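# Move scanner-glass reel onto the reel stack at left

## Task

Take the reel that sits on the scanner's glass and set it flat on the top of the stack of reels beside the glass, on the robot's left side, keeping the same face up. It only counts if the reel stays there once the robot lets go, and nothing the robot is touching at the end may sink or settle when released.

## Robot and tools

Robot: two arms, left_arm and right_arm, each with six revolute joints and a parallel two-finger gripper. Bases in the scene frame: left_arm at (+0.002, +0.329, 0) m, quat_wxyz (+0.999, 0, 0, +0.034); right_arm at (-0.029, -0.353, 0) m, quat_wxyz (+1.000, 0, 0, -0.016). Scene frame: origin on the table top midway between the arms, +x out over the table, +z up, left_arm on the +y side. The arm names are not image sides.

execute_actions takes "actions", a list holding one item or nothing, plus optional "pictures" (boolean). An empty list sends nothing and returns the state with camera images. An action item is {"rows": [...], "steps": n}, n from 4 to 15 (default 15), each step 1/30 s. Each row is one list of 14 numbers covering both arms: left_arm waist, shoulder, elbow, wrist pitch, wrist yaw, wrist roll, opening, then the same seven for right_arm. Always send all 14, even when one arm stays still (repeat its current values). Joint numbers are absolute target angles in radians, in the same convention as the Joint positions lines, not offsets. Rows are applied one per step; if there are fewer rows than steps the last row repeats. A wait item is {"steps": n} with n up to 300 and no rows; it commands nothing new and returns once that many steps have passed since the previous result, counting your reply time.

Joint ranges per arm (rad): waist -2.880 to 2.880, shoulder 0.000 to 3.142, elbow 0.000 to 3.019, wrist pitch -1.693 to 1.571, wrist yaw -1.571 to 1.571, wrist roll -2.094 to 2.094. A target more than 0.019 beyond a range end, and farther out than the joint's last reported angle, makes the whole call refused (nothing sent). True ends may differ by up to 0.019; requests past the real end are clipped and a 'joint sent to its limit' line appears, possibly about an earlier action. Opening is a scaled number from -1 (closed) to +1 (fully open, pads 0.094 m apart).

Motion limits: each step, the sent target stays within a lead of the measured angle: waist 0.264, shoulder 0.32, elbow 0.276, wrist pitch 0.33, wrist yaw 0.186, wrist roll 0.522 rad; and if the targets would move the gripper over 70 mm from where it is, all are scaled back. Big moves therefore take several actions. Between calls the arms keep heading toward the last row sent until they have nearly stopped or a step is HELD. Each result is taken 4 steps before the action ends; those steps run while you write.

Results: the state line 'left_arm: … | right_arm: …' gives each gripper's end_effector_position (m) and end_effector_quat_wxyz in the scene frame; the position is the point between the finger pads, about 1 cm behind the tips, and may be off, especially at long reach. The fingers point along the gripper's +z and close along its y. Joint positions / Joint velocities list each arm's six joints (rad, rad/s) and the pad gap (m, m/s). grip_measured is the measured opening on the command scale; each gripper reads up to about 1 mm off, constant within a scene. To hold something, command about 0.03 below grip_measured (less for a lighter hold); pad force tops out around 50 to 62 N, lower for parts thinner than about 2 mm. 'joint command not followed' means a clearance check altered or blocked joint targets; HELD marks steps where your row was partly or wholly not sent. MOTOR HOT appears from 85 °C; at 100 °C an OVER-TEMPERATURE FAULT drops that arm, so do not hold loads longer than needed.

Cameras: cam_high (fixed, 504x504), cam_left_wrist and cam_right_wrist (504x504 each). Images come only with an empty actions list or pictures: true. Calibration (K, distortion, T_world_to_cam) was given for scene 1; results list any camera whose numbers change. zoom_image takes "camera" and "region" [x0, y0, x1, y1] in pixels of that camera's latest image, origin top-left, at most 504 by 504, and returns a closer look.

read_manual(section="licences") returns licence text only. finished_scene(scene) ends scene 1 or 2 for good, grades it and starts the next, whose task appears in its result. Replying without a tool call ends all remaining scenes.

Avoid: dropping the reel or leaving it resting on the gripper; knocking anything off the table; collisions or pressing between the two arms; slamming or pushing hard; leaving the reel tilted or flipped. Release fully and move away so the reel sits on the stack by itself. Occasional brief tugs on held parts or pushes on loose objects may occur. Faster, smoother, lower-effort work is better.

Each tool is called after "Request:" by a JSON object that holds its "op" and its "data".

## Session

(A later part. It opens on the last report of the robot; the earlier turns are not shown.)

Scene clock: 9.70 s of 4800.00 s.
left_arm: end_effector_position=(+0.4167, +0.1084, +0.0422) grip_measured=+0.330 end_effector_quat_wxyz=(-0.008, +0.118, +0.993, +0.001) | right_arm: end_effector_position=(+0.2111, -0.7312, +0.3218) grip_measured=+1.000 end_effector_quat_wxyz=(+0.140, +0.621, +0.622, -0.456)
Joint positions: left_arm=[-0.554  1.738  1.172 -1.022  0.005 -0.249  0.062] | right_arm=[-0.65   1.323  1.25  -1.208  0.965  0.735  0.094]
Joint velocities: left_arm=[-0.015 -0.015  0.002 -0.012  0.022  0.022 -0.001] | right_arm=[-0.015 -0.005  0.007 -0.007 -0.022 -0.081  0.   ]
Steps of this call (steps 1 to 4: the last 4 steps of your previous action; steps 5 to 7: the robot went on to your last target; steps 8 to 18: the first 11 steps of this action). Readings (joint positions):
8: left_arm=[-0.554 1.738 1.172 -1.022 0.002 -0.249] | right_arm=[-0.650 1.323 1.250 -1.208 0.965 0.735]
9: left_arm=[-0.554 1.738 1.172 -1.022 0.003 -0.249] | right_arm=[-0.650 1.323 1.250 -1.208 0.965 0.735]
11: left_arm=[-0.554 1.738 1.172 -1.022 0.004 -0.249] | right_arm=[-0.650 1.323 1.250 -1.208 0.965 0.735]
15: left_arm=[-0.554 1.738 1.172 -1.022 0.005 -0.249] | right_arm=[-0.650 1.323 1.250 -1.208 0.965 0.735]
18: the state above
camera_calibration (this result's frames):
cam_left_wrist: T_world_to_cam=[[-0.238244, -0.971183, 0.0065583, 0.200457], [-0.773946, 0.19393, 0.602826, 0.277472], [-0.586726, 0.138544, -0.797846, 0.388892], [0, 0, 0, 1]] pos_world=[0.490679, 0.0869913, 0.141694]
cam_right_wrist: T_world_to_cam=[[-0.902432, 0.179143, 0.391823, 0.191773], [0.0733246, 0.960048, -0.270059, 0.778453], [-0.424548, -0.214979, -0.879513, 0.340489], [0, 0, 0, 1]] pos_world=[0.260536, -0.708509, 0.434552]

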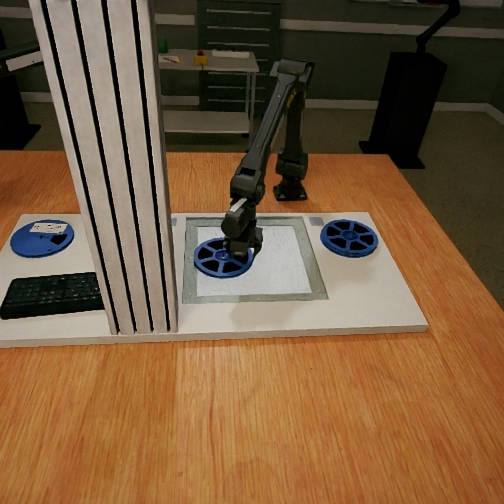

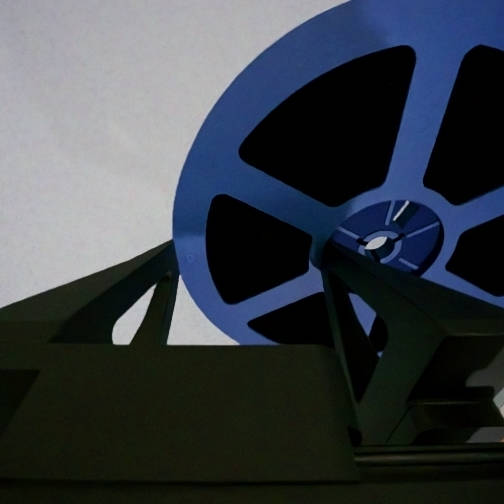

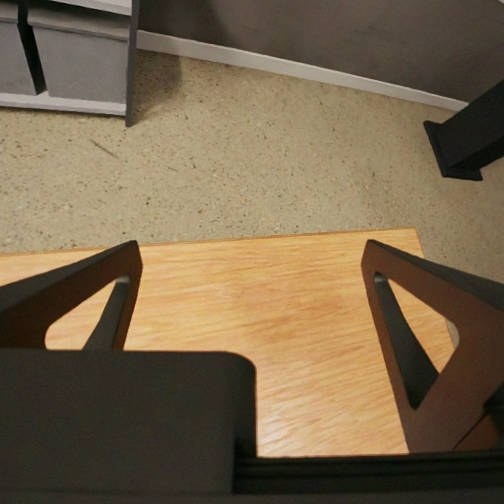

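Request:
{"op": "execute_actions", "data": {"actions": [{"rows":[[-0.556,1.74,1.17,-1.025,0,-0.25,0.29,-0.65,1.323,1.254,-1.208,0.965,0.735,1],[-0.556,1.735,1.175,-1.025,0,-0.25,0.29,-0.65,1.323,1.254,-1.208,0.965,0.735,1],[-0.556,1.73,1.18,-1.03,0,-0.25,0.29,-0.65,1.323,1.254,-1.208,0.965,0.735,1],[-0.556,1.72,1.19,-1.035,0,-0.25,0.29,-0.65,1.323,1.254,-1.208,0.965,0.735,1],[-0.556,1.71,1.198,-1.045,0,-0.25,0.29,-0.65,1.323,1.254,-1.208,0.965,0.735,1],[-0.556,1.70,1.206,-1.06,0,-0.25,0.29,-0.65,1.323,1.254,-1.208,0.965,0.735,1],[-0.556,1.69,1.215,-1.08,0,-0.25,0.29,-0.65,1.323,1.254,-1.208,0.965,0.735,1],[-0.556,1.68,1.225,-1.1,0,-0.25,0.29,-0.65,1.323,1.254,-1.208,0.965,0.735,1],[-0.556,1.67,1.235,-1.12,0,-0.25,0.29,-0.65,1.323,1.254,-1.208,0.965,0.735,1],[-0.556,1.66,1.245,-1.14,0,-0.25,0.29,-0.65,1.323,1.254,-1.208,0.965,0.735,1],[-0.556,1.65,1.255,-1.16,0,-0.25,0.29,-0.65,1.323,1.254,-1.208,0.965,0.735,1],[-0.556,1.64,1.265,-1.185,0,-0.25,0.29,-0.65,1.323,1.254,-1.208,0.965,0.735,1],[-0.556,1.63,1.275,-1.21,0,-0.25,0.29,-0.65,1.323,1.254,-1.208,0.965,0.735,1]]}]}}

Request:
{"op": "execute_actions", "data": {"actions": [{"steps":10}], "pictures": true}}

Scene clock: 10.47 s of 4800.00 s.
left_arm: end_effector_position=(+0.4002, +0.1179, +0.0548) grip_measured=+0.307 end_effector_quat_wxyz=(-0.037, +0.118, +0.992, +0.014) | right_arm: end_effector_position=(+0.2111, -0.7312, +0.3218) grip_measured=+1.000 end_effector_quat_wxyz=(+0.140, +0.621, +0.622, -0.456)
Joint positions: left_arm=[-0.554  1.712  1.174 -1.11   0.    -0.25   0.061] | right_arm=[-0.65   1.323  1.25  -1.208  0.965  0.735  0.094]
Joint velocities: left_arm=[ 0.015 -0.22   0.061 -0.623  0.037 -0.022  0.001] | right_arm=[-0.015 -0.005  0.012 -0.002 -0.037  0.007  0.   ]
Steps of this call (steps 1 to 4: the last 4 steps of your previous action; steps 5 to 12: the robot went on to your last target; steps 13 to 23: the first 11 steps of this action). Readings (joint positions):
13: left_arm=[-0.554 1.738 1.172 -1.022 0.005 -0.249] | right_arm=[-0.650 1.323 1.250 -1.208 0.965 0.735]
14: left_arm=[-0.554 1.738 1.172 -1.022 0.005 -0.250] | right_arm=[-0.650 1.323 1.250 -1.208 0.965 0.735]
16: left_arm=[-0.554 1.738 1.172 -1.022 0.005 -0.250] | right_arm=[-0.650 1.323 1.250 -1.208 0.965 0.735]
20: left_arm=[-0.554 1.731 1.172 -1.052 0.002 -0.250] | right_arm=[-0.650 1.323 1.250 -1.208 0.965 0.735]
23: the state above

Scene clock: 10.80 s of 4800.00 s.
left_arm: end_effector_position=(+0.4045, +0.1157, +0.1054) grip_measured=+0.307 end_effector_quat_wxyz=(-0.017, +0.118, +0.993, +0.006) | right_arm: end_effector_position=(+0.2111, -0.7312, +0.3218) grip_measured=+1.000 end_effector_quat_wxyz=(+0.140, +0.621, +0.622, -0.456)
Joint positions: left_arm=[-0.554  1.638  1.226 -1.196  0.    -0.25   0.061] | right_arm=[-0.65   1.323  1.25  -1.208  0.965  0.735  0.094]
Joint velocities: left_arm=[ 0.005 -0.034  0.032  0.007 -0.125 -0.007 -0.   ] | right_arm=[ 0.015 -0.005  0.017  0.007 -0.051 -0.007  0.   ]
Kept back: nothing.
Steps of this call (steps 1 to 4: the last 4 steps of your previous action; steps 5 to 10: the robot went on to your last target). Readings (joint positions):
1: left_arm=[-0.554 1.704 1.177 -1.132 0.000 -0.250] | right_arm=[-0.650 1.323 1.250 -1.208 0.965 0.735]
2: left_arm=[-0.554 1.694 1.183 -1.155 0.000 -0.250] | right_arm=[-0.650 1.323 1.250 -1.208 0.965 0.735]
4: left_arm=[-0.554 1.674 1.198 -1.186 0.000 -0.250] | right_arm=[-0.650 1.323 1.250 -1.208 0.965 0.735]
8: left_arm=[-0.554 1.643 1.221 -1.196 0.000 -0.250] | right_arm=[-0.650 1.323 1.250 -1.208 0.965 0.735]
10: the state above
camera_calibration (this result's frames):
cam_left_wrist: T_world_to_cam=[[-0.237579, -0.971365, -0.00255204, 0.204923], [-0.764157, 0.185276, 0.617849, 0.223909], [-0.599684, 0.148738, -0.786293, 0.433976], [0, 0, 0, 1]] pos_world=[0.480036, 0.0930213, 0.203413]
cam_right_wrist: T_world_to_cam=[[-0.902432, 0.179143, 0.391823, 0.191773], [0.0733246, 0.960048, -0.270059, 0.778453], [-0.424548, -0.214979, -0.879513, 0.340489], [0, 0, 0, 1]] pos_world=[0.260536, -0.708509, 0.434552]

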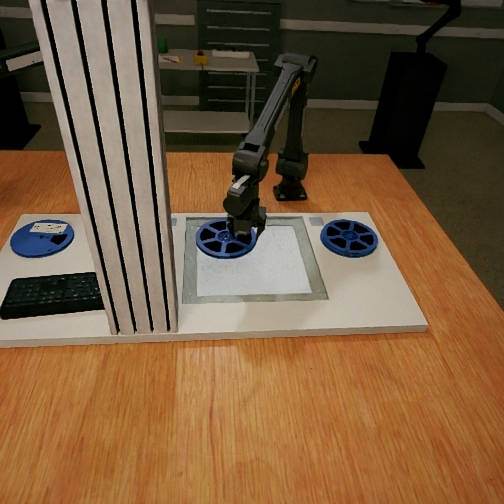

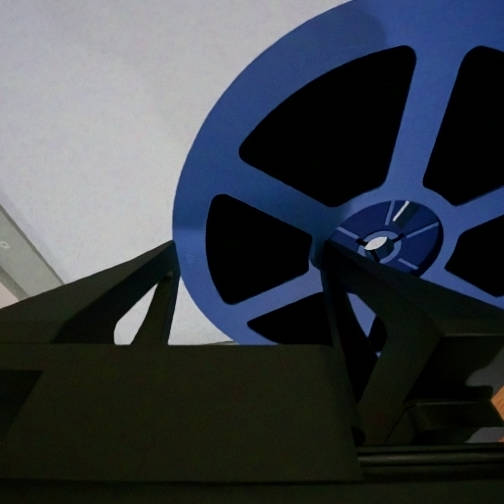

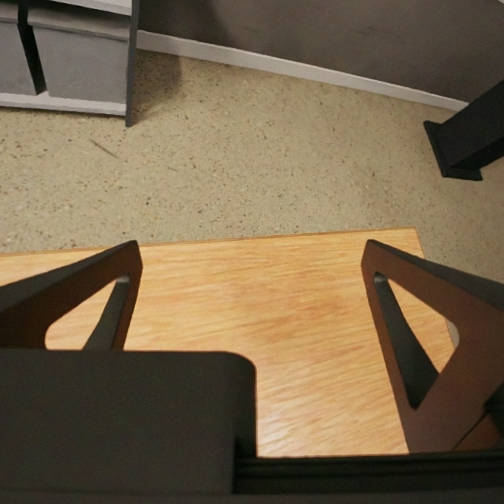

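Request:
{"op": "execute_actions", "data": {"actions": [{"rows":[[-0.54,1.615,1.23,-1.19,0,-0.25,0.275,-0.65,1.323,1.254,-1.208,0.965,0.735,1],[-0.52,1.6,1.225,-1.19,0,-0.25,0.275,-0.65,1.323,1.254,-1.208,0.965,0.735,1],[-0.49,1.585,1.215,-1.19,0,-0.25,0.275,-0.65,1.323,1.254,-1.208,0.965,0.735,1],[-0.455,1.57,1.2,-1.19,0,-0.25,0.275,-0.65,1.323,1.254,-1.208,0.965,0.735,1],[-0.415,1.555,1.185,-1.19,0,-0.25,0.275,-0.65,1.323,1.254,-1.208,0.965,0.735,1],[-0.375,1.54,1.17,-1.19,0,-0.25,0.275,-0.65,1.323,1.254,-1.208,0.965,0.735,1],[-0.333,1.525,1.155,-1.19,0,-0.25,0.275,-0.65,1.323,1.254,-1.208,0.965,0.735,1],[-0.29,1.51,1.14,-1.19,0,-0.25,0.275,-0.65,1.323,1.254,-1.208,0.965,0.735,1],[-0.247,1.495,1.125,-1.19,0,-0.25,0.275,-0.65,1.323,1.254,-1.208,0.965,0.735,1],[-0.204,1.48,1.11,-1.19,0,-0.25,0.275,-0.65,1.323,1.254,-1.208,0.965,0.735,1],[-0.16,1.465,1.095,-1.19,0,-0.25,0.275,-0.65,1.323,1.254,-1.208,0.965,0.735,1],[-0.117,1.45,1.08,-1.19,0,-0.25,0.275,-0.65,1.323,1.254,-1.208,0.965,0.735,1],[-0.074,1.435,1.065,-1.19,0,-0.25,0.275,-0.65,1.323,1.254,-1.208,0.965,0.735,1],[-0.03,1.42,1.05,-1.19,0,-0.25,0.275,-0.65,1.323,1.254,-1.208,0.965,0.735,1],[0.013,1.405,1.035,-1.19,0,-0.25,0.275,-0.65,1.323,1.254,-1.208,0.965,0.735,1]]}]}}

Request:
{"op": "execute_actions", "data": {"actions": [{"rows":[[0.056,1.39,1.02,-1.185,0,-0.25,0.275,-0.65,1.323,1.254,-1.208,0.965,0.735,1],[0.1,1.375,1.005,-1.18,0,-0.25,0.275,-0.65,1.323,1.254,-1.208,0.965,0.735,1],[0.143,1.36,0.99,-1.175,0,-0.25,0.275,-0.65,1.323,1.254,-1.208,0.965,0.735,1],[0.186,1.345,0.973,-1.17,0,-0.25,0.275,-0.65,1.323,1.254,-1.208,0.965,0.735,1],[0.23,1.333,0.956,-1.165,0,-0.25,0.275,-0.65,1.323,1.254,-1.208,0.965,0.735,1],[0.27,1.322,0.94,-1.16,0,-0.25,0.275,-0.65,1.323,1.254,-1.208,0.965,0.735,1],[0.31,1.312,0.924,-1.155,0,-0.25,0.275,-0.65,1.323,1.254,-1.208,0.965,0.735,1],[0.345,1.303,0.908,-1.15,0,-0.25,0.275,-0.65,1.323,1.254,-1.208,0.965,0.735,1],[0.375,1.296,0.894,-1.145,0,-0.25,0.275,-0.65,1.323,1.254,-1.208,0.965,0.735,1],[0.4,1.29,0.882,-1.14,0,-0.25,0.275,-0.65,1.323,1.254,-1.208,0.965,0.735,1],[0.42,1.287,0.871,-1.137,0,-0.25,0.275,-0.65,1.323,1.254,-1.208,0.965,0.735,1],[0.433,1.286,0.864,-1.135,0,-0.25,0.275,-0.65,1.323,1.254,-1.208,0.965,0.735,1],[0.44,1.286,0.86,-1.135,0,-0.25,0.275,-0.65,1.323,1.254,-1.208,0.965,0.735,1]]}]}}

Request:
{"op": "execute_actions", "data": {"actions": [{"steps":10}], "pictures": true}}

Request:
{"op": "zoom_image", "data": {"camera": "cam_high", "region": [300, 170, 410, 270]}}

Scene clock: 12.07 s of 4800.00 s.
left_arm: end_effector_position=(+0.4116, +0.2414, +0.1144) grip_measured=+0.302 end_effector_quat_wxyz=(-0.016, -0.020, +1.000, +0.003) | right_arm: end_effector_position=(+0.2111, -0.7312, +0.3218) grip_measured=+1.000 end_effector_quat_wxyz=(+0.140, +0.621, +0.622, -0.456)
Joint positions: left_arm=[-0.277  1.536  1.129 -1.196  0.002 -0.25   0.061] | right_arm=[-0.65   1.323  1.25  -1.208  0.965  0.735  0.094]
Joint velocities: left_arm=[ 1.568 -0.484 -0.383  0.007 -0.051 -0.007  0.001] | right_arm=[ 0.024  0.005  0.002  0.007  0.022 -0.066  0.   ]
Steps of this call (steps 1 to 27: the robot went on to your last target; steps 28 to 38: the first 11 steps of this action). Readings (joint positions):
28: left_arm=[-0.554 1.637 1.227 -1.199 0.000 -0.250] | right_arm=[-0.650 1.323 1.250 -1.208 0.965 0.735]
29: left_arm=[-0.552 1.637 1.227 -1.199 0.000 -0.250] | right_arm=[-0.650 1.323 1.250 -1.208 0.965 0.735]
31: left_arm=[-0.537 1.630 1.220 -1.197 0.001 -0.250] | right_arm=[-0.650 1.323 1.250 -1.208 0.965 0.735]
35: left_arm=[-0.424 1.582 1.169 -1.196 0.003 -0.250] | right_arm=[-0.650 1.323 1.250 -1.208 0.965 0.735]
38: the state above

Scene clock: 12.57 s of 4800.00 s.
left_arm: end_effector_position=(+0.3057, +0.4784, +0.1145) grip_measured=+0.302 end_effector_quat_wxyz=(-0.001, -0.346, +0.938, +0.002) | right_arm: end_effector_position=(+0.2111, -0.7312, +0.3218) grip_measured=+1.000 end_effector_quat_wxyz=(+0.140, +0.621, +0.622, -0.456)
Joint positions: left_arm=[ 0.388  1.308  0.895 -1.159 -0.003 -0.25   0.061] | right_arm=[-0.65   1.323  1.25  -1.208  0.965  0.735  0.094]
Joint velocities: left_arm=[ 0.855 -0.181 -0.383  0.095 -0.037  0.051 -0.   ] | right_arm=[-0.005 -0.005  0.002 -0.007 -0.007  0.007  0.   ]
Steps of this call (steps 1 to 4: the last 4 steps of your previous action; steps 5 to 15: the first 11 steps of this action). Readings (joint positions):
5: left_arm=[-0.001 1.446 1.053 -1.194 -0.003 -0.250] | right_arm=[-0.650 1.323 1.250 -1.208 0.965 0.735]
6: left_arm=[0.048 1.429 1.037 -1.193 -0.003 -0.250] | right_arm=[-0.650 1.323 1.250 -1.208 0.965 0.735]
8: left_arm=[0.135 1.394 1.005 -1.188 -0.003 -0.250] | right_arm=[-0.650 1.323 1.250 -1.208 0.965 0.735]
12: left_arm=[0.287 1.335 0.940 -1.171 -0.003 -0.250] | right_arm=[-0.650 1.323 1.250 -1.208 0.965 0.735]
15: the state above

Scene clock: 12.90 s of 4800.00 s.
left_arm: end_effector_position=(+0.2839, +0.4896, +0.1028) grip_measured=+0.302 end_effector_quat_wxyz=(-0.013, -0.374, +0.927, +0.000) | right_arm: end_effector_position=(+0.2111, -0.7312, +0.3218) grip_measured=+1.000 end_effector_quat_wxyz=(+0.140, +0.621, +0.622, -0.456)
Joint positions: left_arm=[ 0.448  1.301  0.854 -1.149 -0.004 -0.25   0.061] | right_arm=[-0.65   1.323  1.25  -1.208  0.965  0.735  0.094]
Joint velocities: left_arm=[-0.034 -0.005  0.017 -0.002 -0.022 -0.022 -0.   ] | right_arm=[-0.005 -0.005 -0.027 -0.017 -0.007 -0.051  0.   ]
Kept back: nothing.
Steps of this call (steps 1 to 4: the last 4 steps of your previous action; steps 5 to 10: the robot went on to your last target). Readings (joint positions):
1: left_arm=[0.414 1.303 0.883 -1.155 -0.003 -0.250] | right_arm=[-0.650 1.323 1.250 -1.208 0.965 0.735]
2: left_arm=[0.435 1.301 0.872 -1.154 -0.004 -0.250] | right_arm=[-0.650 1.323 1.250 -1.208 0.965 0.735]
4: left_arm=[0.456 1.301 0.859 -1.153 -0.004 -0.250] | right_arm=[-0.650 1.323 1.250 -1.208 0.965 0.735]
8: left_arm=[0.451 1.301 0.854 -1.151 -0.004 -0.250] | right_arm=[-0.650 1.323 1.250 -1.208 0.965 0.735]
10: the state above
camera_calibration (this result's frames):
cam_left_wrist: T_world_to_cam=[[0.690764, -0.72307, -0.00382626, 0.154492], [-0.572317, -0.549965, 0.60827, 0.370648], [-0.441926, -0.417981, -0.793721, 0.537499], [0, 0, 0, 1]] pos_world=[0.342945, 0.540217, 0.201761]
cam_right_wrist: T_world_to_cam=[[-0.902432, 0.179143, 0.391823, 0.191773], [0.0733246, 0.960048, -0.270059, 0.778453], [-0.424548, -0.214979, -0.879513, 0.340489], [0, 0, 0, 1]] pos_world=[0.260536, -0.708509, 0.434552]

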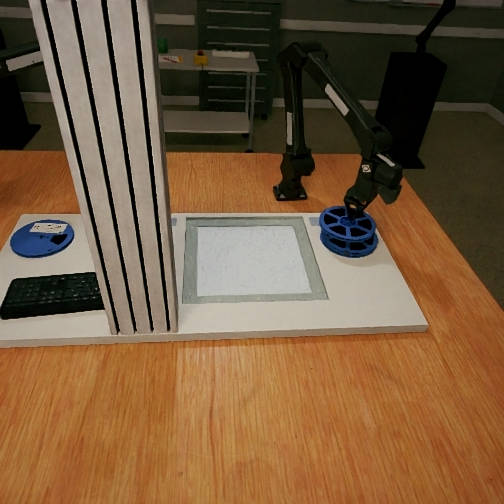

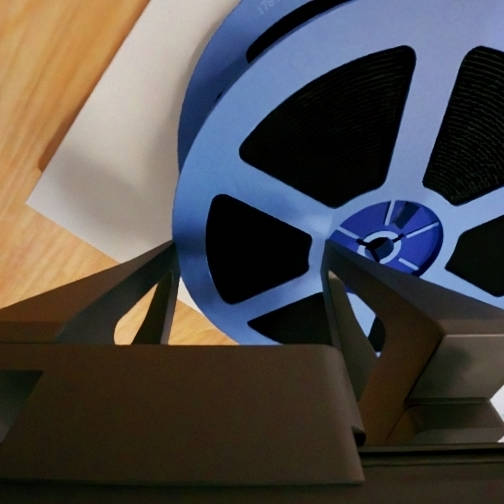

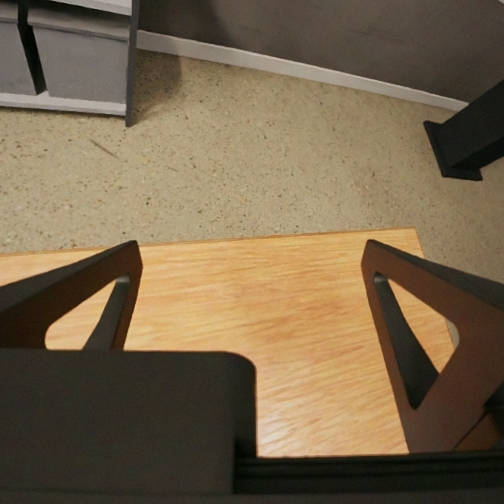

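Region (300, 170, 410, 270) of cam_high's 504x504 image, scaled by 4.582, with more detail than that image has; it fills the top 458 rows of this view, and the rest is white.

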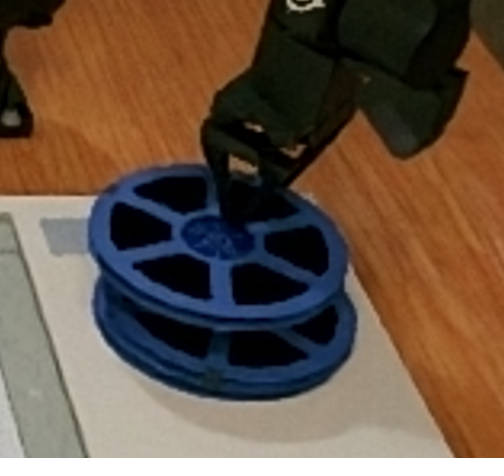

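Request:
{"op": "execute_actions", "data": {"actions": [{"rows":[[0.455,1.315,0.856,-1.13,0,-0.25,0.275,-0.65,1.323,1.254,-1.208,0.965,0.735,1],[0.465,1.325,0.852,-1.12,0,-0.25,0.275,-0.65,1.323,1.254,-1.208,0.965,0.735,1],[0.472,1.335,0.849,-1.11,0,-0.25,0.275,-0.65,1.323,1.254,-1.208,0.965,0.735,1],[0.478,1.345,0.846,-1.095,0,-0.25,0.275,-0.65,1.323,1.254,-1.208,0.965,0.735,1],[0.483,1.355,0.843,-1.08,0,-0.25,0.275,-0.65,1.323,1.254,-1.208,0.965,0.735,1],[0.483,1.362,0.84,-1.068,0,-0.25,0.275,-0.65,1.323,1.254,-1.208,0.965,0.735,1],[0.483,1.368,0.838,-1.056,0,-0.25,0.275,-0.65,1.323,1.254,-1.208,0.965,0.735,1]]}]}}

Request:
{"op": "execute_actions", "data": {"actions": [{"steps":7}], "pictures": true}}

Request:
{"op": "zoom_image", "data": {"camera": "cam_high", "region": [300, 170, 410, 270]}}

Scene clock: 13.70 s of 4800.00 s.
left_arm: end_effector_position=(+0.2870, +0.5036, +0.0761) grip_measured=+0.302 end_effector_quat_wxyz=(-0.015, -0.388, +0.921, -0.001) | right_arm: end_effector_position=(+0.2111, -0.7312, +0.3218) grip_measured=+1.000 end_effector_quat_wxyz=(+0.140, +0.621, +0.622, -0.456)
Joint positions: left_arm=[ 0.48   1.369  0.838 -1.071 -0.003 -0.25   0.061] | right_arm=[-0.65   1.323  1.25  -1.208  0.965  0.735  0.094]
Joint velocities: left_arm=[ 0.005  0.122 -0.081  0.027 -0.037 -0.051 -0.   ] | right_arm=[-0.005  0.024 -0.012  0.022 -0.051 -0.007  0.   ]
Steps of this call (steps 1 to 13: the robot went on to your last target; steps 14 to 24: the first 11 steps of this action). Readings (joint positions):
14: left_arm=[0.447 1.301 0.854 -1.149 -0.004 -0.250] | right_arm=[-0.650 1.323 1.250 -1.208 0.965 0.735]
15: left_arm=[0.447 1.303 0.854 -1.146 -0.003 -0.250] | right_arm=[-0.650 1.323 1.250 -1.208 0.965 0.735]
17: left_arm=[0.453 1.311 0.854 -1.131 -0.003 -0.250] | right_arm=[-0.650 1.323 1.250 -1.208 0.965 0.735]
21: left_arm=[0.475 1.347 0.846 -1.083 -0.003 -0.250] | right_arm=[-0.650 1.323 1.250 -1.208 0.965 0.735]
24: the state above

Scene clock: 13.93 s of 4800.00 s.
left_arm: end_effector_position=(+0.2857, +0.5027, +0.0738) grip_measured=+0.302 end_effector_quat_wxyz=(-0.018, -0.388, +0.921, -0.001) | right_arm: end_effector_position=(+0.2111, -0.7312, +0.3218) grip_measured=+1.000 end_effector_quat_wxyz=(+0.140, +0.621, +0.622, -0.456)
Joint positions: left_arm=[ 0.48   1.372  0.834 -1.07  -0.003 -0.25   0.061] | right_arm=[-0.65   1.323  1.25  -1.208  0.965  0.735  0.094]
Joint velocities: left_arm=[-0.015 -0.005  0.002 -0.002 -0.066  0.022 -0.001] | right_arm=[-0.005 -0.034 -0.012 -0.007  0.007 -0.037  0.   ]
Kept back: nothing.
Steps of this call (steps 1 to 4: the last 4 steps of your previous action; steps 5 to 7: the robot went on to your last target). Readings (joint positions):
1: left_arm=[0.480 1.372 0.836 -1.070 -0.003 -0.250] | right_arm=[-0.650 1.323 1.250 -1.208 0.965 0.735]
2: left_arm=[0.480 1.372 0.835 -1.070 -0.003 -0.250] | right_arm=[-0.650 1.323 1.250 -1.208 0.965 0.735]
4: left_arm=[0.480 1.372 0.834 -1.070 -0.003 -0.250] | right_arm=[-0.650 1.323 1.250 -1.208 0.965 0.735]
7: the state above
camera_calibration (this result's frames):
cam_left_wrist: T_world_to_cam=[[0.713547, -0.700583, -0.00587922, 0.14499], [-0.548648, -0.563979, 0.617182, 0.396122], [-0.435703, -0.437162, -0.786799, 0.528029], [0, 0, 0, 1]] pos_world=[0.343938, 0.555817, 0.171826]
cam_right_wrist: T_world_to_cam=[[-0.902432, 0.179143, 0.391823, 0.191773], [0.0733246, 0.960048, -0.270059, 0.778453], [-0.424548, -0.214979, -0.879513, 0.340489], [0, 0, 0, 1]] pos_world=[0.260536, -0.708509, 0.434552]

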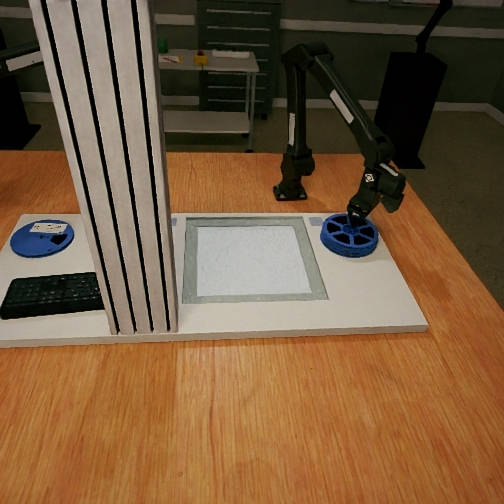

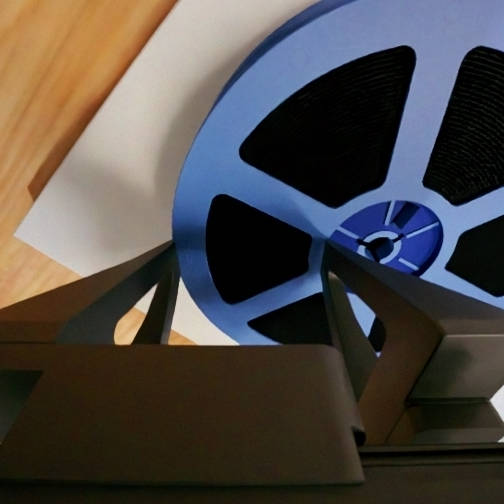

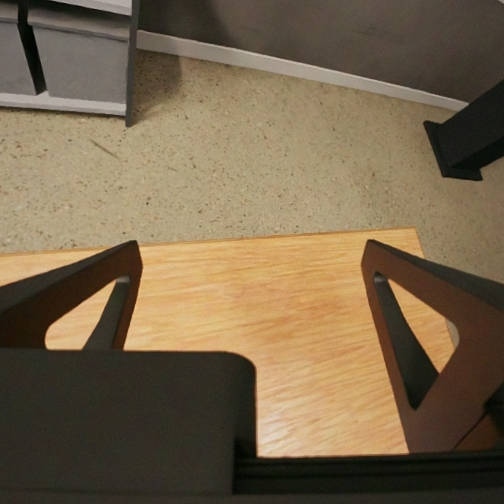

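Region (300, 170, 410, 270) of cam_high's 504x504 image, scaled by 4.582, with more detail than that image has; it fills the top 458 rows of this view, and the rest is white.

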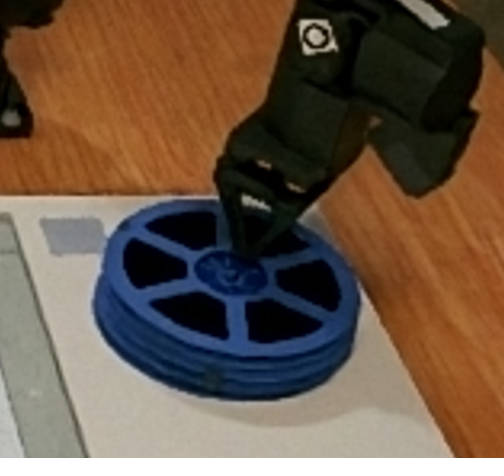

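Nearly aligned; level it slightly and lower to contact.

Request:
{"op": "execute_actions", "data": {"actions": [{"rows":[[0.483,1.368,0.838,-1.045,0,-0.25,0.275,-0.65,1.323,1.254,-1.208,0.965,0.735,1],[0.483,1.375,0.838,-1.04,0,-0.25,0.275,-0.65,1.323,1.254,-1.208,0.965,0.735,1],[0.483,1.382,0.835,-1.035,0,-0.25,0.275,-0.65,1.323,1.254,-1.208,0.965,0.735,1],[0.483,1.388,0.832,-1.03,0,-0.25,0.275,-0.65,1.323,1.254,-1.208,0.965,0.735,1],[0.483,1.394,0.828,-1.025,0,-0.25,0.275,-0.65,1.323,1.254,-1.208,0.965,0.735,1],[0.483,1.4,0.824,-1.02,0,-0.25,0.275,-0.65,1.323,1.254,-1.208,0.965,0.735,1]]}]}}

Request:
{"op": "execute_actions", "data": {"actions": [{"steps":5}], "pictures": true}}

Request:
{"op": "zoom_image", "data": {"camera": "cam_high", "region": [300, 170, 410, 270]}}

Scene clock: 14.63 s of 4800.00 s.
left_arm: end_effector_position=(+0.2900, +0.5046, +0.0654) grip_measured=+0.302 end_effector_quat_wxyz=(-0.013, -0.389, +0.921, -0.003) | right_arm: end_effector_position=(+0.2111, -0.7312, +0.3218) grip_measured=+1.000 end_effector_quat_wxyz=(+0.140, +0.621, +0.622, -0.456)
Joint positions: left_arm=[ 0.481  1.391  0.828 -1.033  0.002 -0.25   0.061] | right_arm=[-0.65   1.323  1.25  -1.208  0.965  0.735  0.094]
Joint velocities: left_arm=[-0.015  0.005 -0.002 -0.002 -0.125 -0.022 -0.001] | right_arm=[-0.005  0.005 -0.007  0.007  0.007  0.051  0.   ]
Steps of this call (steps 1 to 10: the robot went on to your last target; steps 11 to 21: the first 11 steps of this action). Readings (joint positions):
11: left_arm=[0.480 1.372 0.834 -1.068 -0.003 -0.250] | right_arm=[-0.650 1.323 1.250 -1.208 0.965 0.735]
12: left_arm=[0.480 1.372 0.834 -1.064 -0.003 -0.250] | right_arm=[-0.650 1.323 1.250 -1.208 0.965 0.735]
14: left_arm=[0.480 1.373 0.834 -1.054 -0.003 -0.250] | right_arm=[-0.650 1.323 1.250 -1.208 0.965 0.735]
18: left_arm=[0.480 1.384 0.831 -1.036 -0.003 -0.250] | right_arm=[-0.650 1.323 1.250 -1.208 0.965 0.735]
21: the state above

Scene clock: 14.80 s of 4800.00 s.
left_arm: end_effector_position=(+0.2901, +0.5047, +0.0654) grip_measured=+0.302 end_effector_quat_wxyz=(-0.013, -0.389, +0.921, -0.003) | right_arm: end_effector_position=(+0.2111, -0.7312, +0.3218) grip_measured=+1.000 end_effector_quat_wxyz=(+0.140, +0.621, +0.622, -0.456)
Joint positions: left_arm=[ 0.481  1.391  0.828 -1.033  0.002 -0.25   0.061] | right_arm=[-0.65   1.323  1.25  -1.208  0.965  0.735  0.094]
Joint velocities: left_arm=[-0.015  0.005  0.007 -0.017 -0.051 -0.037  0.001] | right_arm=[-0.005 -0.015  0.002 -0.002 -0.066 -0.081  0.   ]
Kept back: nothing.
Steps of this call (steps 1 to 4: the last 4 steps of your previous action; step 5: the robot went on to your last target). Readings (joint positions):
1: left_arm=[0.481 1.391 0.828 -1.033 0.002 -0.250] | right_arm=[-0.650 1.323 1.250 -1.208 0.965 0.735]
2: left_arm=[0.481 1.391 0.828 -1.033 0.002 -0.250] | right_arm=[-0.650 1.323 1.250 -1.208 0.965 0.735]
4: left_arm=[0.481 1.391 0.828 -1.033 0.002 -0.250] | right_arm=[-0.650 1.323 1.250 -1.208 0.965 0.735]
5: the state above
camera_calibration (this result's frames):
cam_left_wrist: T_world_to_cam=[[0.714222, -0.699917, 0.00199765, 0.142081], [-0.555621, -0.565237, 0.609748, 0.407935], [-0.425644, -0.436605, -0.792593, 0.521441], [0, 0, 0, 1]] pos_world=[0.347128, 0.557689, 0.16427]
cam_right_wrist: T_world_to_cam=[[-0.902432, 0.179143, 0.391823, 0.191773], [0.0733246, 0.960048, -0.270059, 0.778453], [-0.424548, -0.214979, -0.879513, 0.340489], [0, 0, 0, 1]] pos_world=[0.260536, -0.708509, 0.434552]

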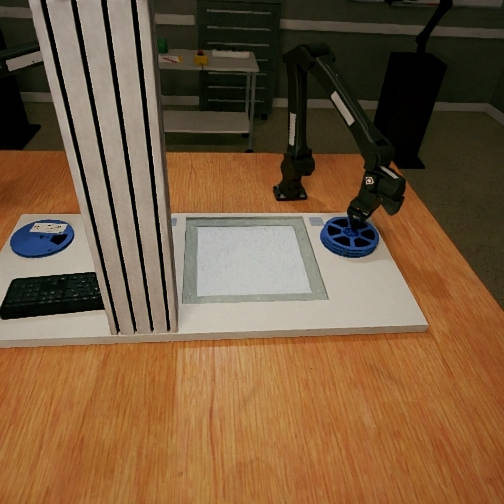

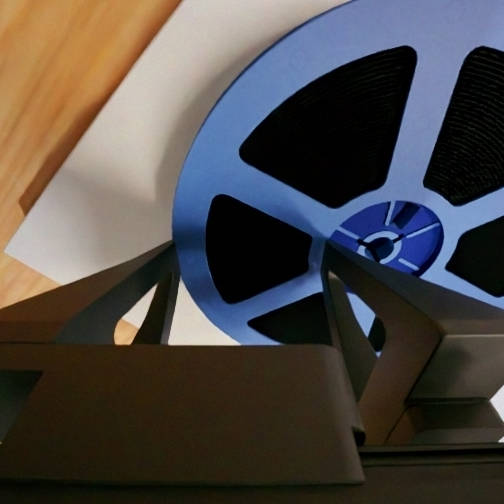

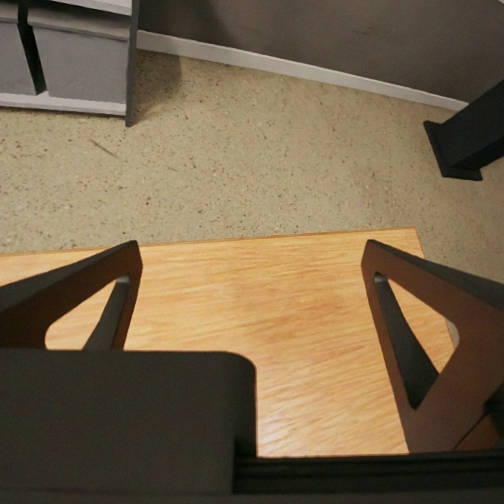

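Region (300, 170, 410, 270) of cam_high's 504x504 image, scaled by 4.582, with more detail than that image has; it fills the top 458 rows of this view, and the rest is white.

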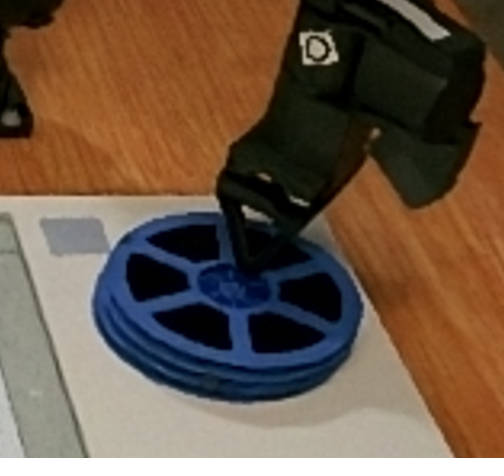

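Contact, within a few mm. Release and lift with the shoulder.

Request:
{"op": "execute_actions", "data": {"actions": [{"rows":[[0.481,1.38,0.84,-1.033,0,-0.25,0.4,-0.65,1.323,1.254,-1.208,0.965,0.735,1],[0.481,1.38,0.84,-1.033,0,-0.25,0.5,-0.65,1.323,1.254,-1.208,0.965,0.735,1],[0.481,1.375,0.84,-1.033,0,-0.25,0.55,-0.65,1.323,1.254,-1.208,0.965,0.735,1],[0.481,1.36,0.84,-1.033,0,-0.25,0.55,-0.65,1.323,1.254,-1.208,0.965,0.735,1],[0.481,1.34,0.84,-1.04,0,-0.25,0.55,-0.65,1.323,1.254,-1.208,0.965,0.735,1],[0.481,1.31,0.84,-1.05,0,-0.25,0.55,-0.65,1.323,1.254,-1.208,0.965,0.735,1],[0.481,1.28,0.84,-1.06,0,-0.25,0.55,-0.65,1.323,1.254,-1.208,0.965,0.735,1],[0.481,1.25,0.84,-1.07,0,-0.25,0.55,-0.65,1.323,1.254,-1.208,0.965,0.735,1]]}]}}

Request:
{"op": "execute_actions", "data": {"actions": [{"steps":6}], "pictures": true}}

Scene clock: 15.47 s of 4800.00 s.
left_arm: end_effector_position=(+0.2900, +0.5047, +0.1019) grip_measured=+0.548 end_effector_quat_wxyz=(+0.034, -0.389, +0.921, +0.004) | right_arm: end_effector_position=(+0.2111, -0.7312, +0.3218) grip_measured=+1.000 end_effector_quat_wxyz=(+0.140, +0.621, +0.622, -0.456)
Joint positions: left_arm=[ 0.481  1.276  0.828 -1.055  0.002 -0.25   0.073] | right_arm=[-0.65   1.323  1.25  -1.208  0.965  0.735  0.094]
Joint velocities: left_arm=[-0.005 -0.65   0.012 -0.042 -0.007  0.007  0.   ] | right_arm=[-0.005 -0.005 -0.007  0.002 -0.022  0.125  0.   ]
Steps of this call (steps 1 to 9: the robot went on to your last target; steps 10 to 20: the first 11 steps of this action). Readings (joint positions):
10: left_arm=[0.481 1.391 0.828 -1.033 0.002 -0.250] | right_arm=[-0.650 1.323 1.250 -1.208 0.965 0.735]
11: left_arm=[0.481 1.391 0.828 -1.033 0.002 -0.250] | right_arm=[-0.650 1.323 1.250 -1.208 0.965 0.735]
13: left_arm=[0.481 1.390 0.828 -1.033 0.002 -0.250] | right_arm=[-0.650 1.323 1.250 -1.208 0.965 0.735]
17: left_arm=[0.481 1.348 0.828 -1.043 0.002 -0.250] | right_arm=[-0.650 1.323 1.250 -1.208 0.965 0.735]
20: the state above

Scene clock: 15.67 s of 4800.00 s.
left_arm: end_effector_position=(+0.2901, +0.5048, +0.1152) grip_measured=+0.548 end_effector_quat_wxyz=(+0.053, -0.388, +0.920, +0.007) | right_arm: end_effector_position=(+0.2111, -0.7312, +0.3218) grip_measured=+1.000 end_effector_quat_wxyz=(+0.140, +0.621, +0.622, -0.456)
Joint positions: left_arm=[ 0.481  1.233  0.828 -1.059  0.002 -0.25   0.073] | right_arm=[-0.65   1.323  1.25  -1.208  0.965  0.735  0.094]
Joint velocities: left_arm=[-0.015  0.024  0.007 -0.027 -0.051 -0.007 -0.   ] | right_arm=[-0.015 -0.005 -0.002 -0.002  0.037 -0.007  0.   ]
Kept back: nothing.
Steps of this call (steps 1 to 4: the last 4 steps of your previous action; steps 5 to 6: the robot went on to your last target). Readings (joint positions):
1: left_arm=[0.481 1.256 0.828 -1.056 0.002 -0.250] | right_arm=[-0.650 1.323 1.250 -1.208 0.965 0.735]
2: left_arm=[0.481 1.242 0.828 -1.057 0.002 -0.250] | right_arm=[-0.650 1.323 1.250 -1.208 0.965 0.735]
4: left_arm=[0.481 1.231 0.828 -1.058 0.002 -0.250] | right_arm=[-0.650 1.323 1.250 -1.208 0.965 0.735]
6: the state above
camera_calibration (this result's frames):
cam_left_wrist: T_world_to_cam=[[0.712209, -0.701151, 0.0338397, 0.139568], [-0.618417, -0.603901, 0.502856, 0.427737], [-0.332142, -0.379066, -0.863707, 0.512909], [0, 0, 0, 1]] pos_world=[0.335477, 0.550596, 0.22319]
cam_right_wrist: T_world_to_cam=[[-0.902432, 0.179143, 0.391823, 0.191773], [0.0733246, 0.960048, -0.270059, 0.778453], [-0.424548, -0.214979, -0.879513, 0.340489], [0, 0, 0, 1]] pos_world=[0.260536, -0.708509, 0.434552]

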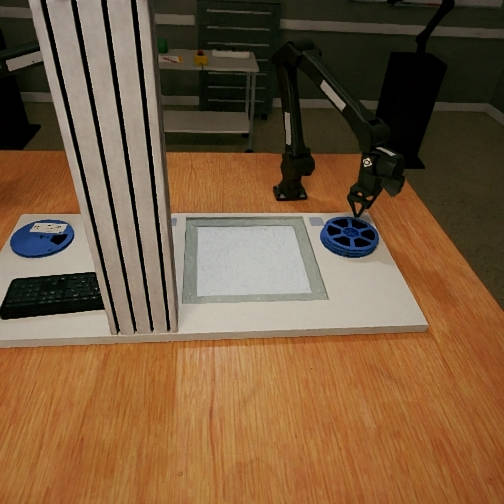

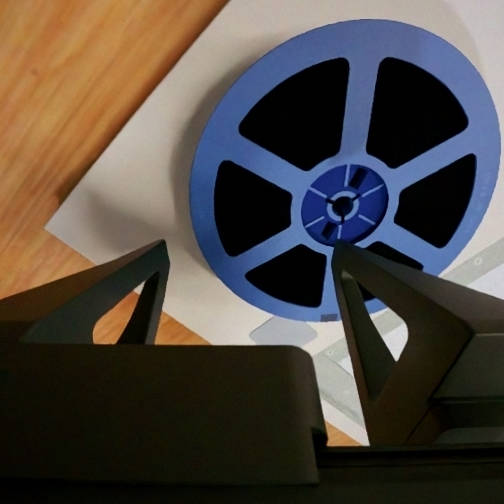

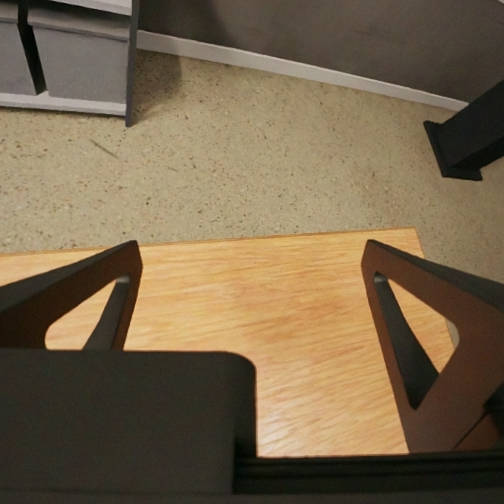

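Request:
{"op": "finished_scene", "data": {"scene": 1}}

The scene is finished: the task was done.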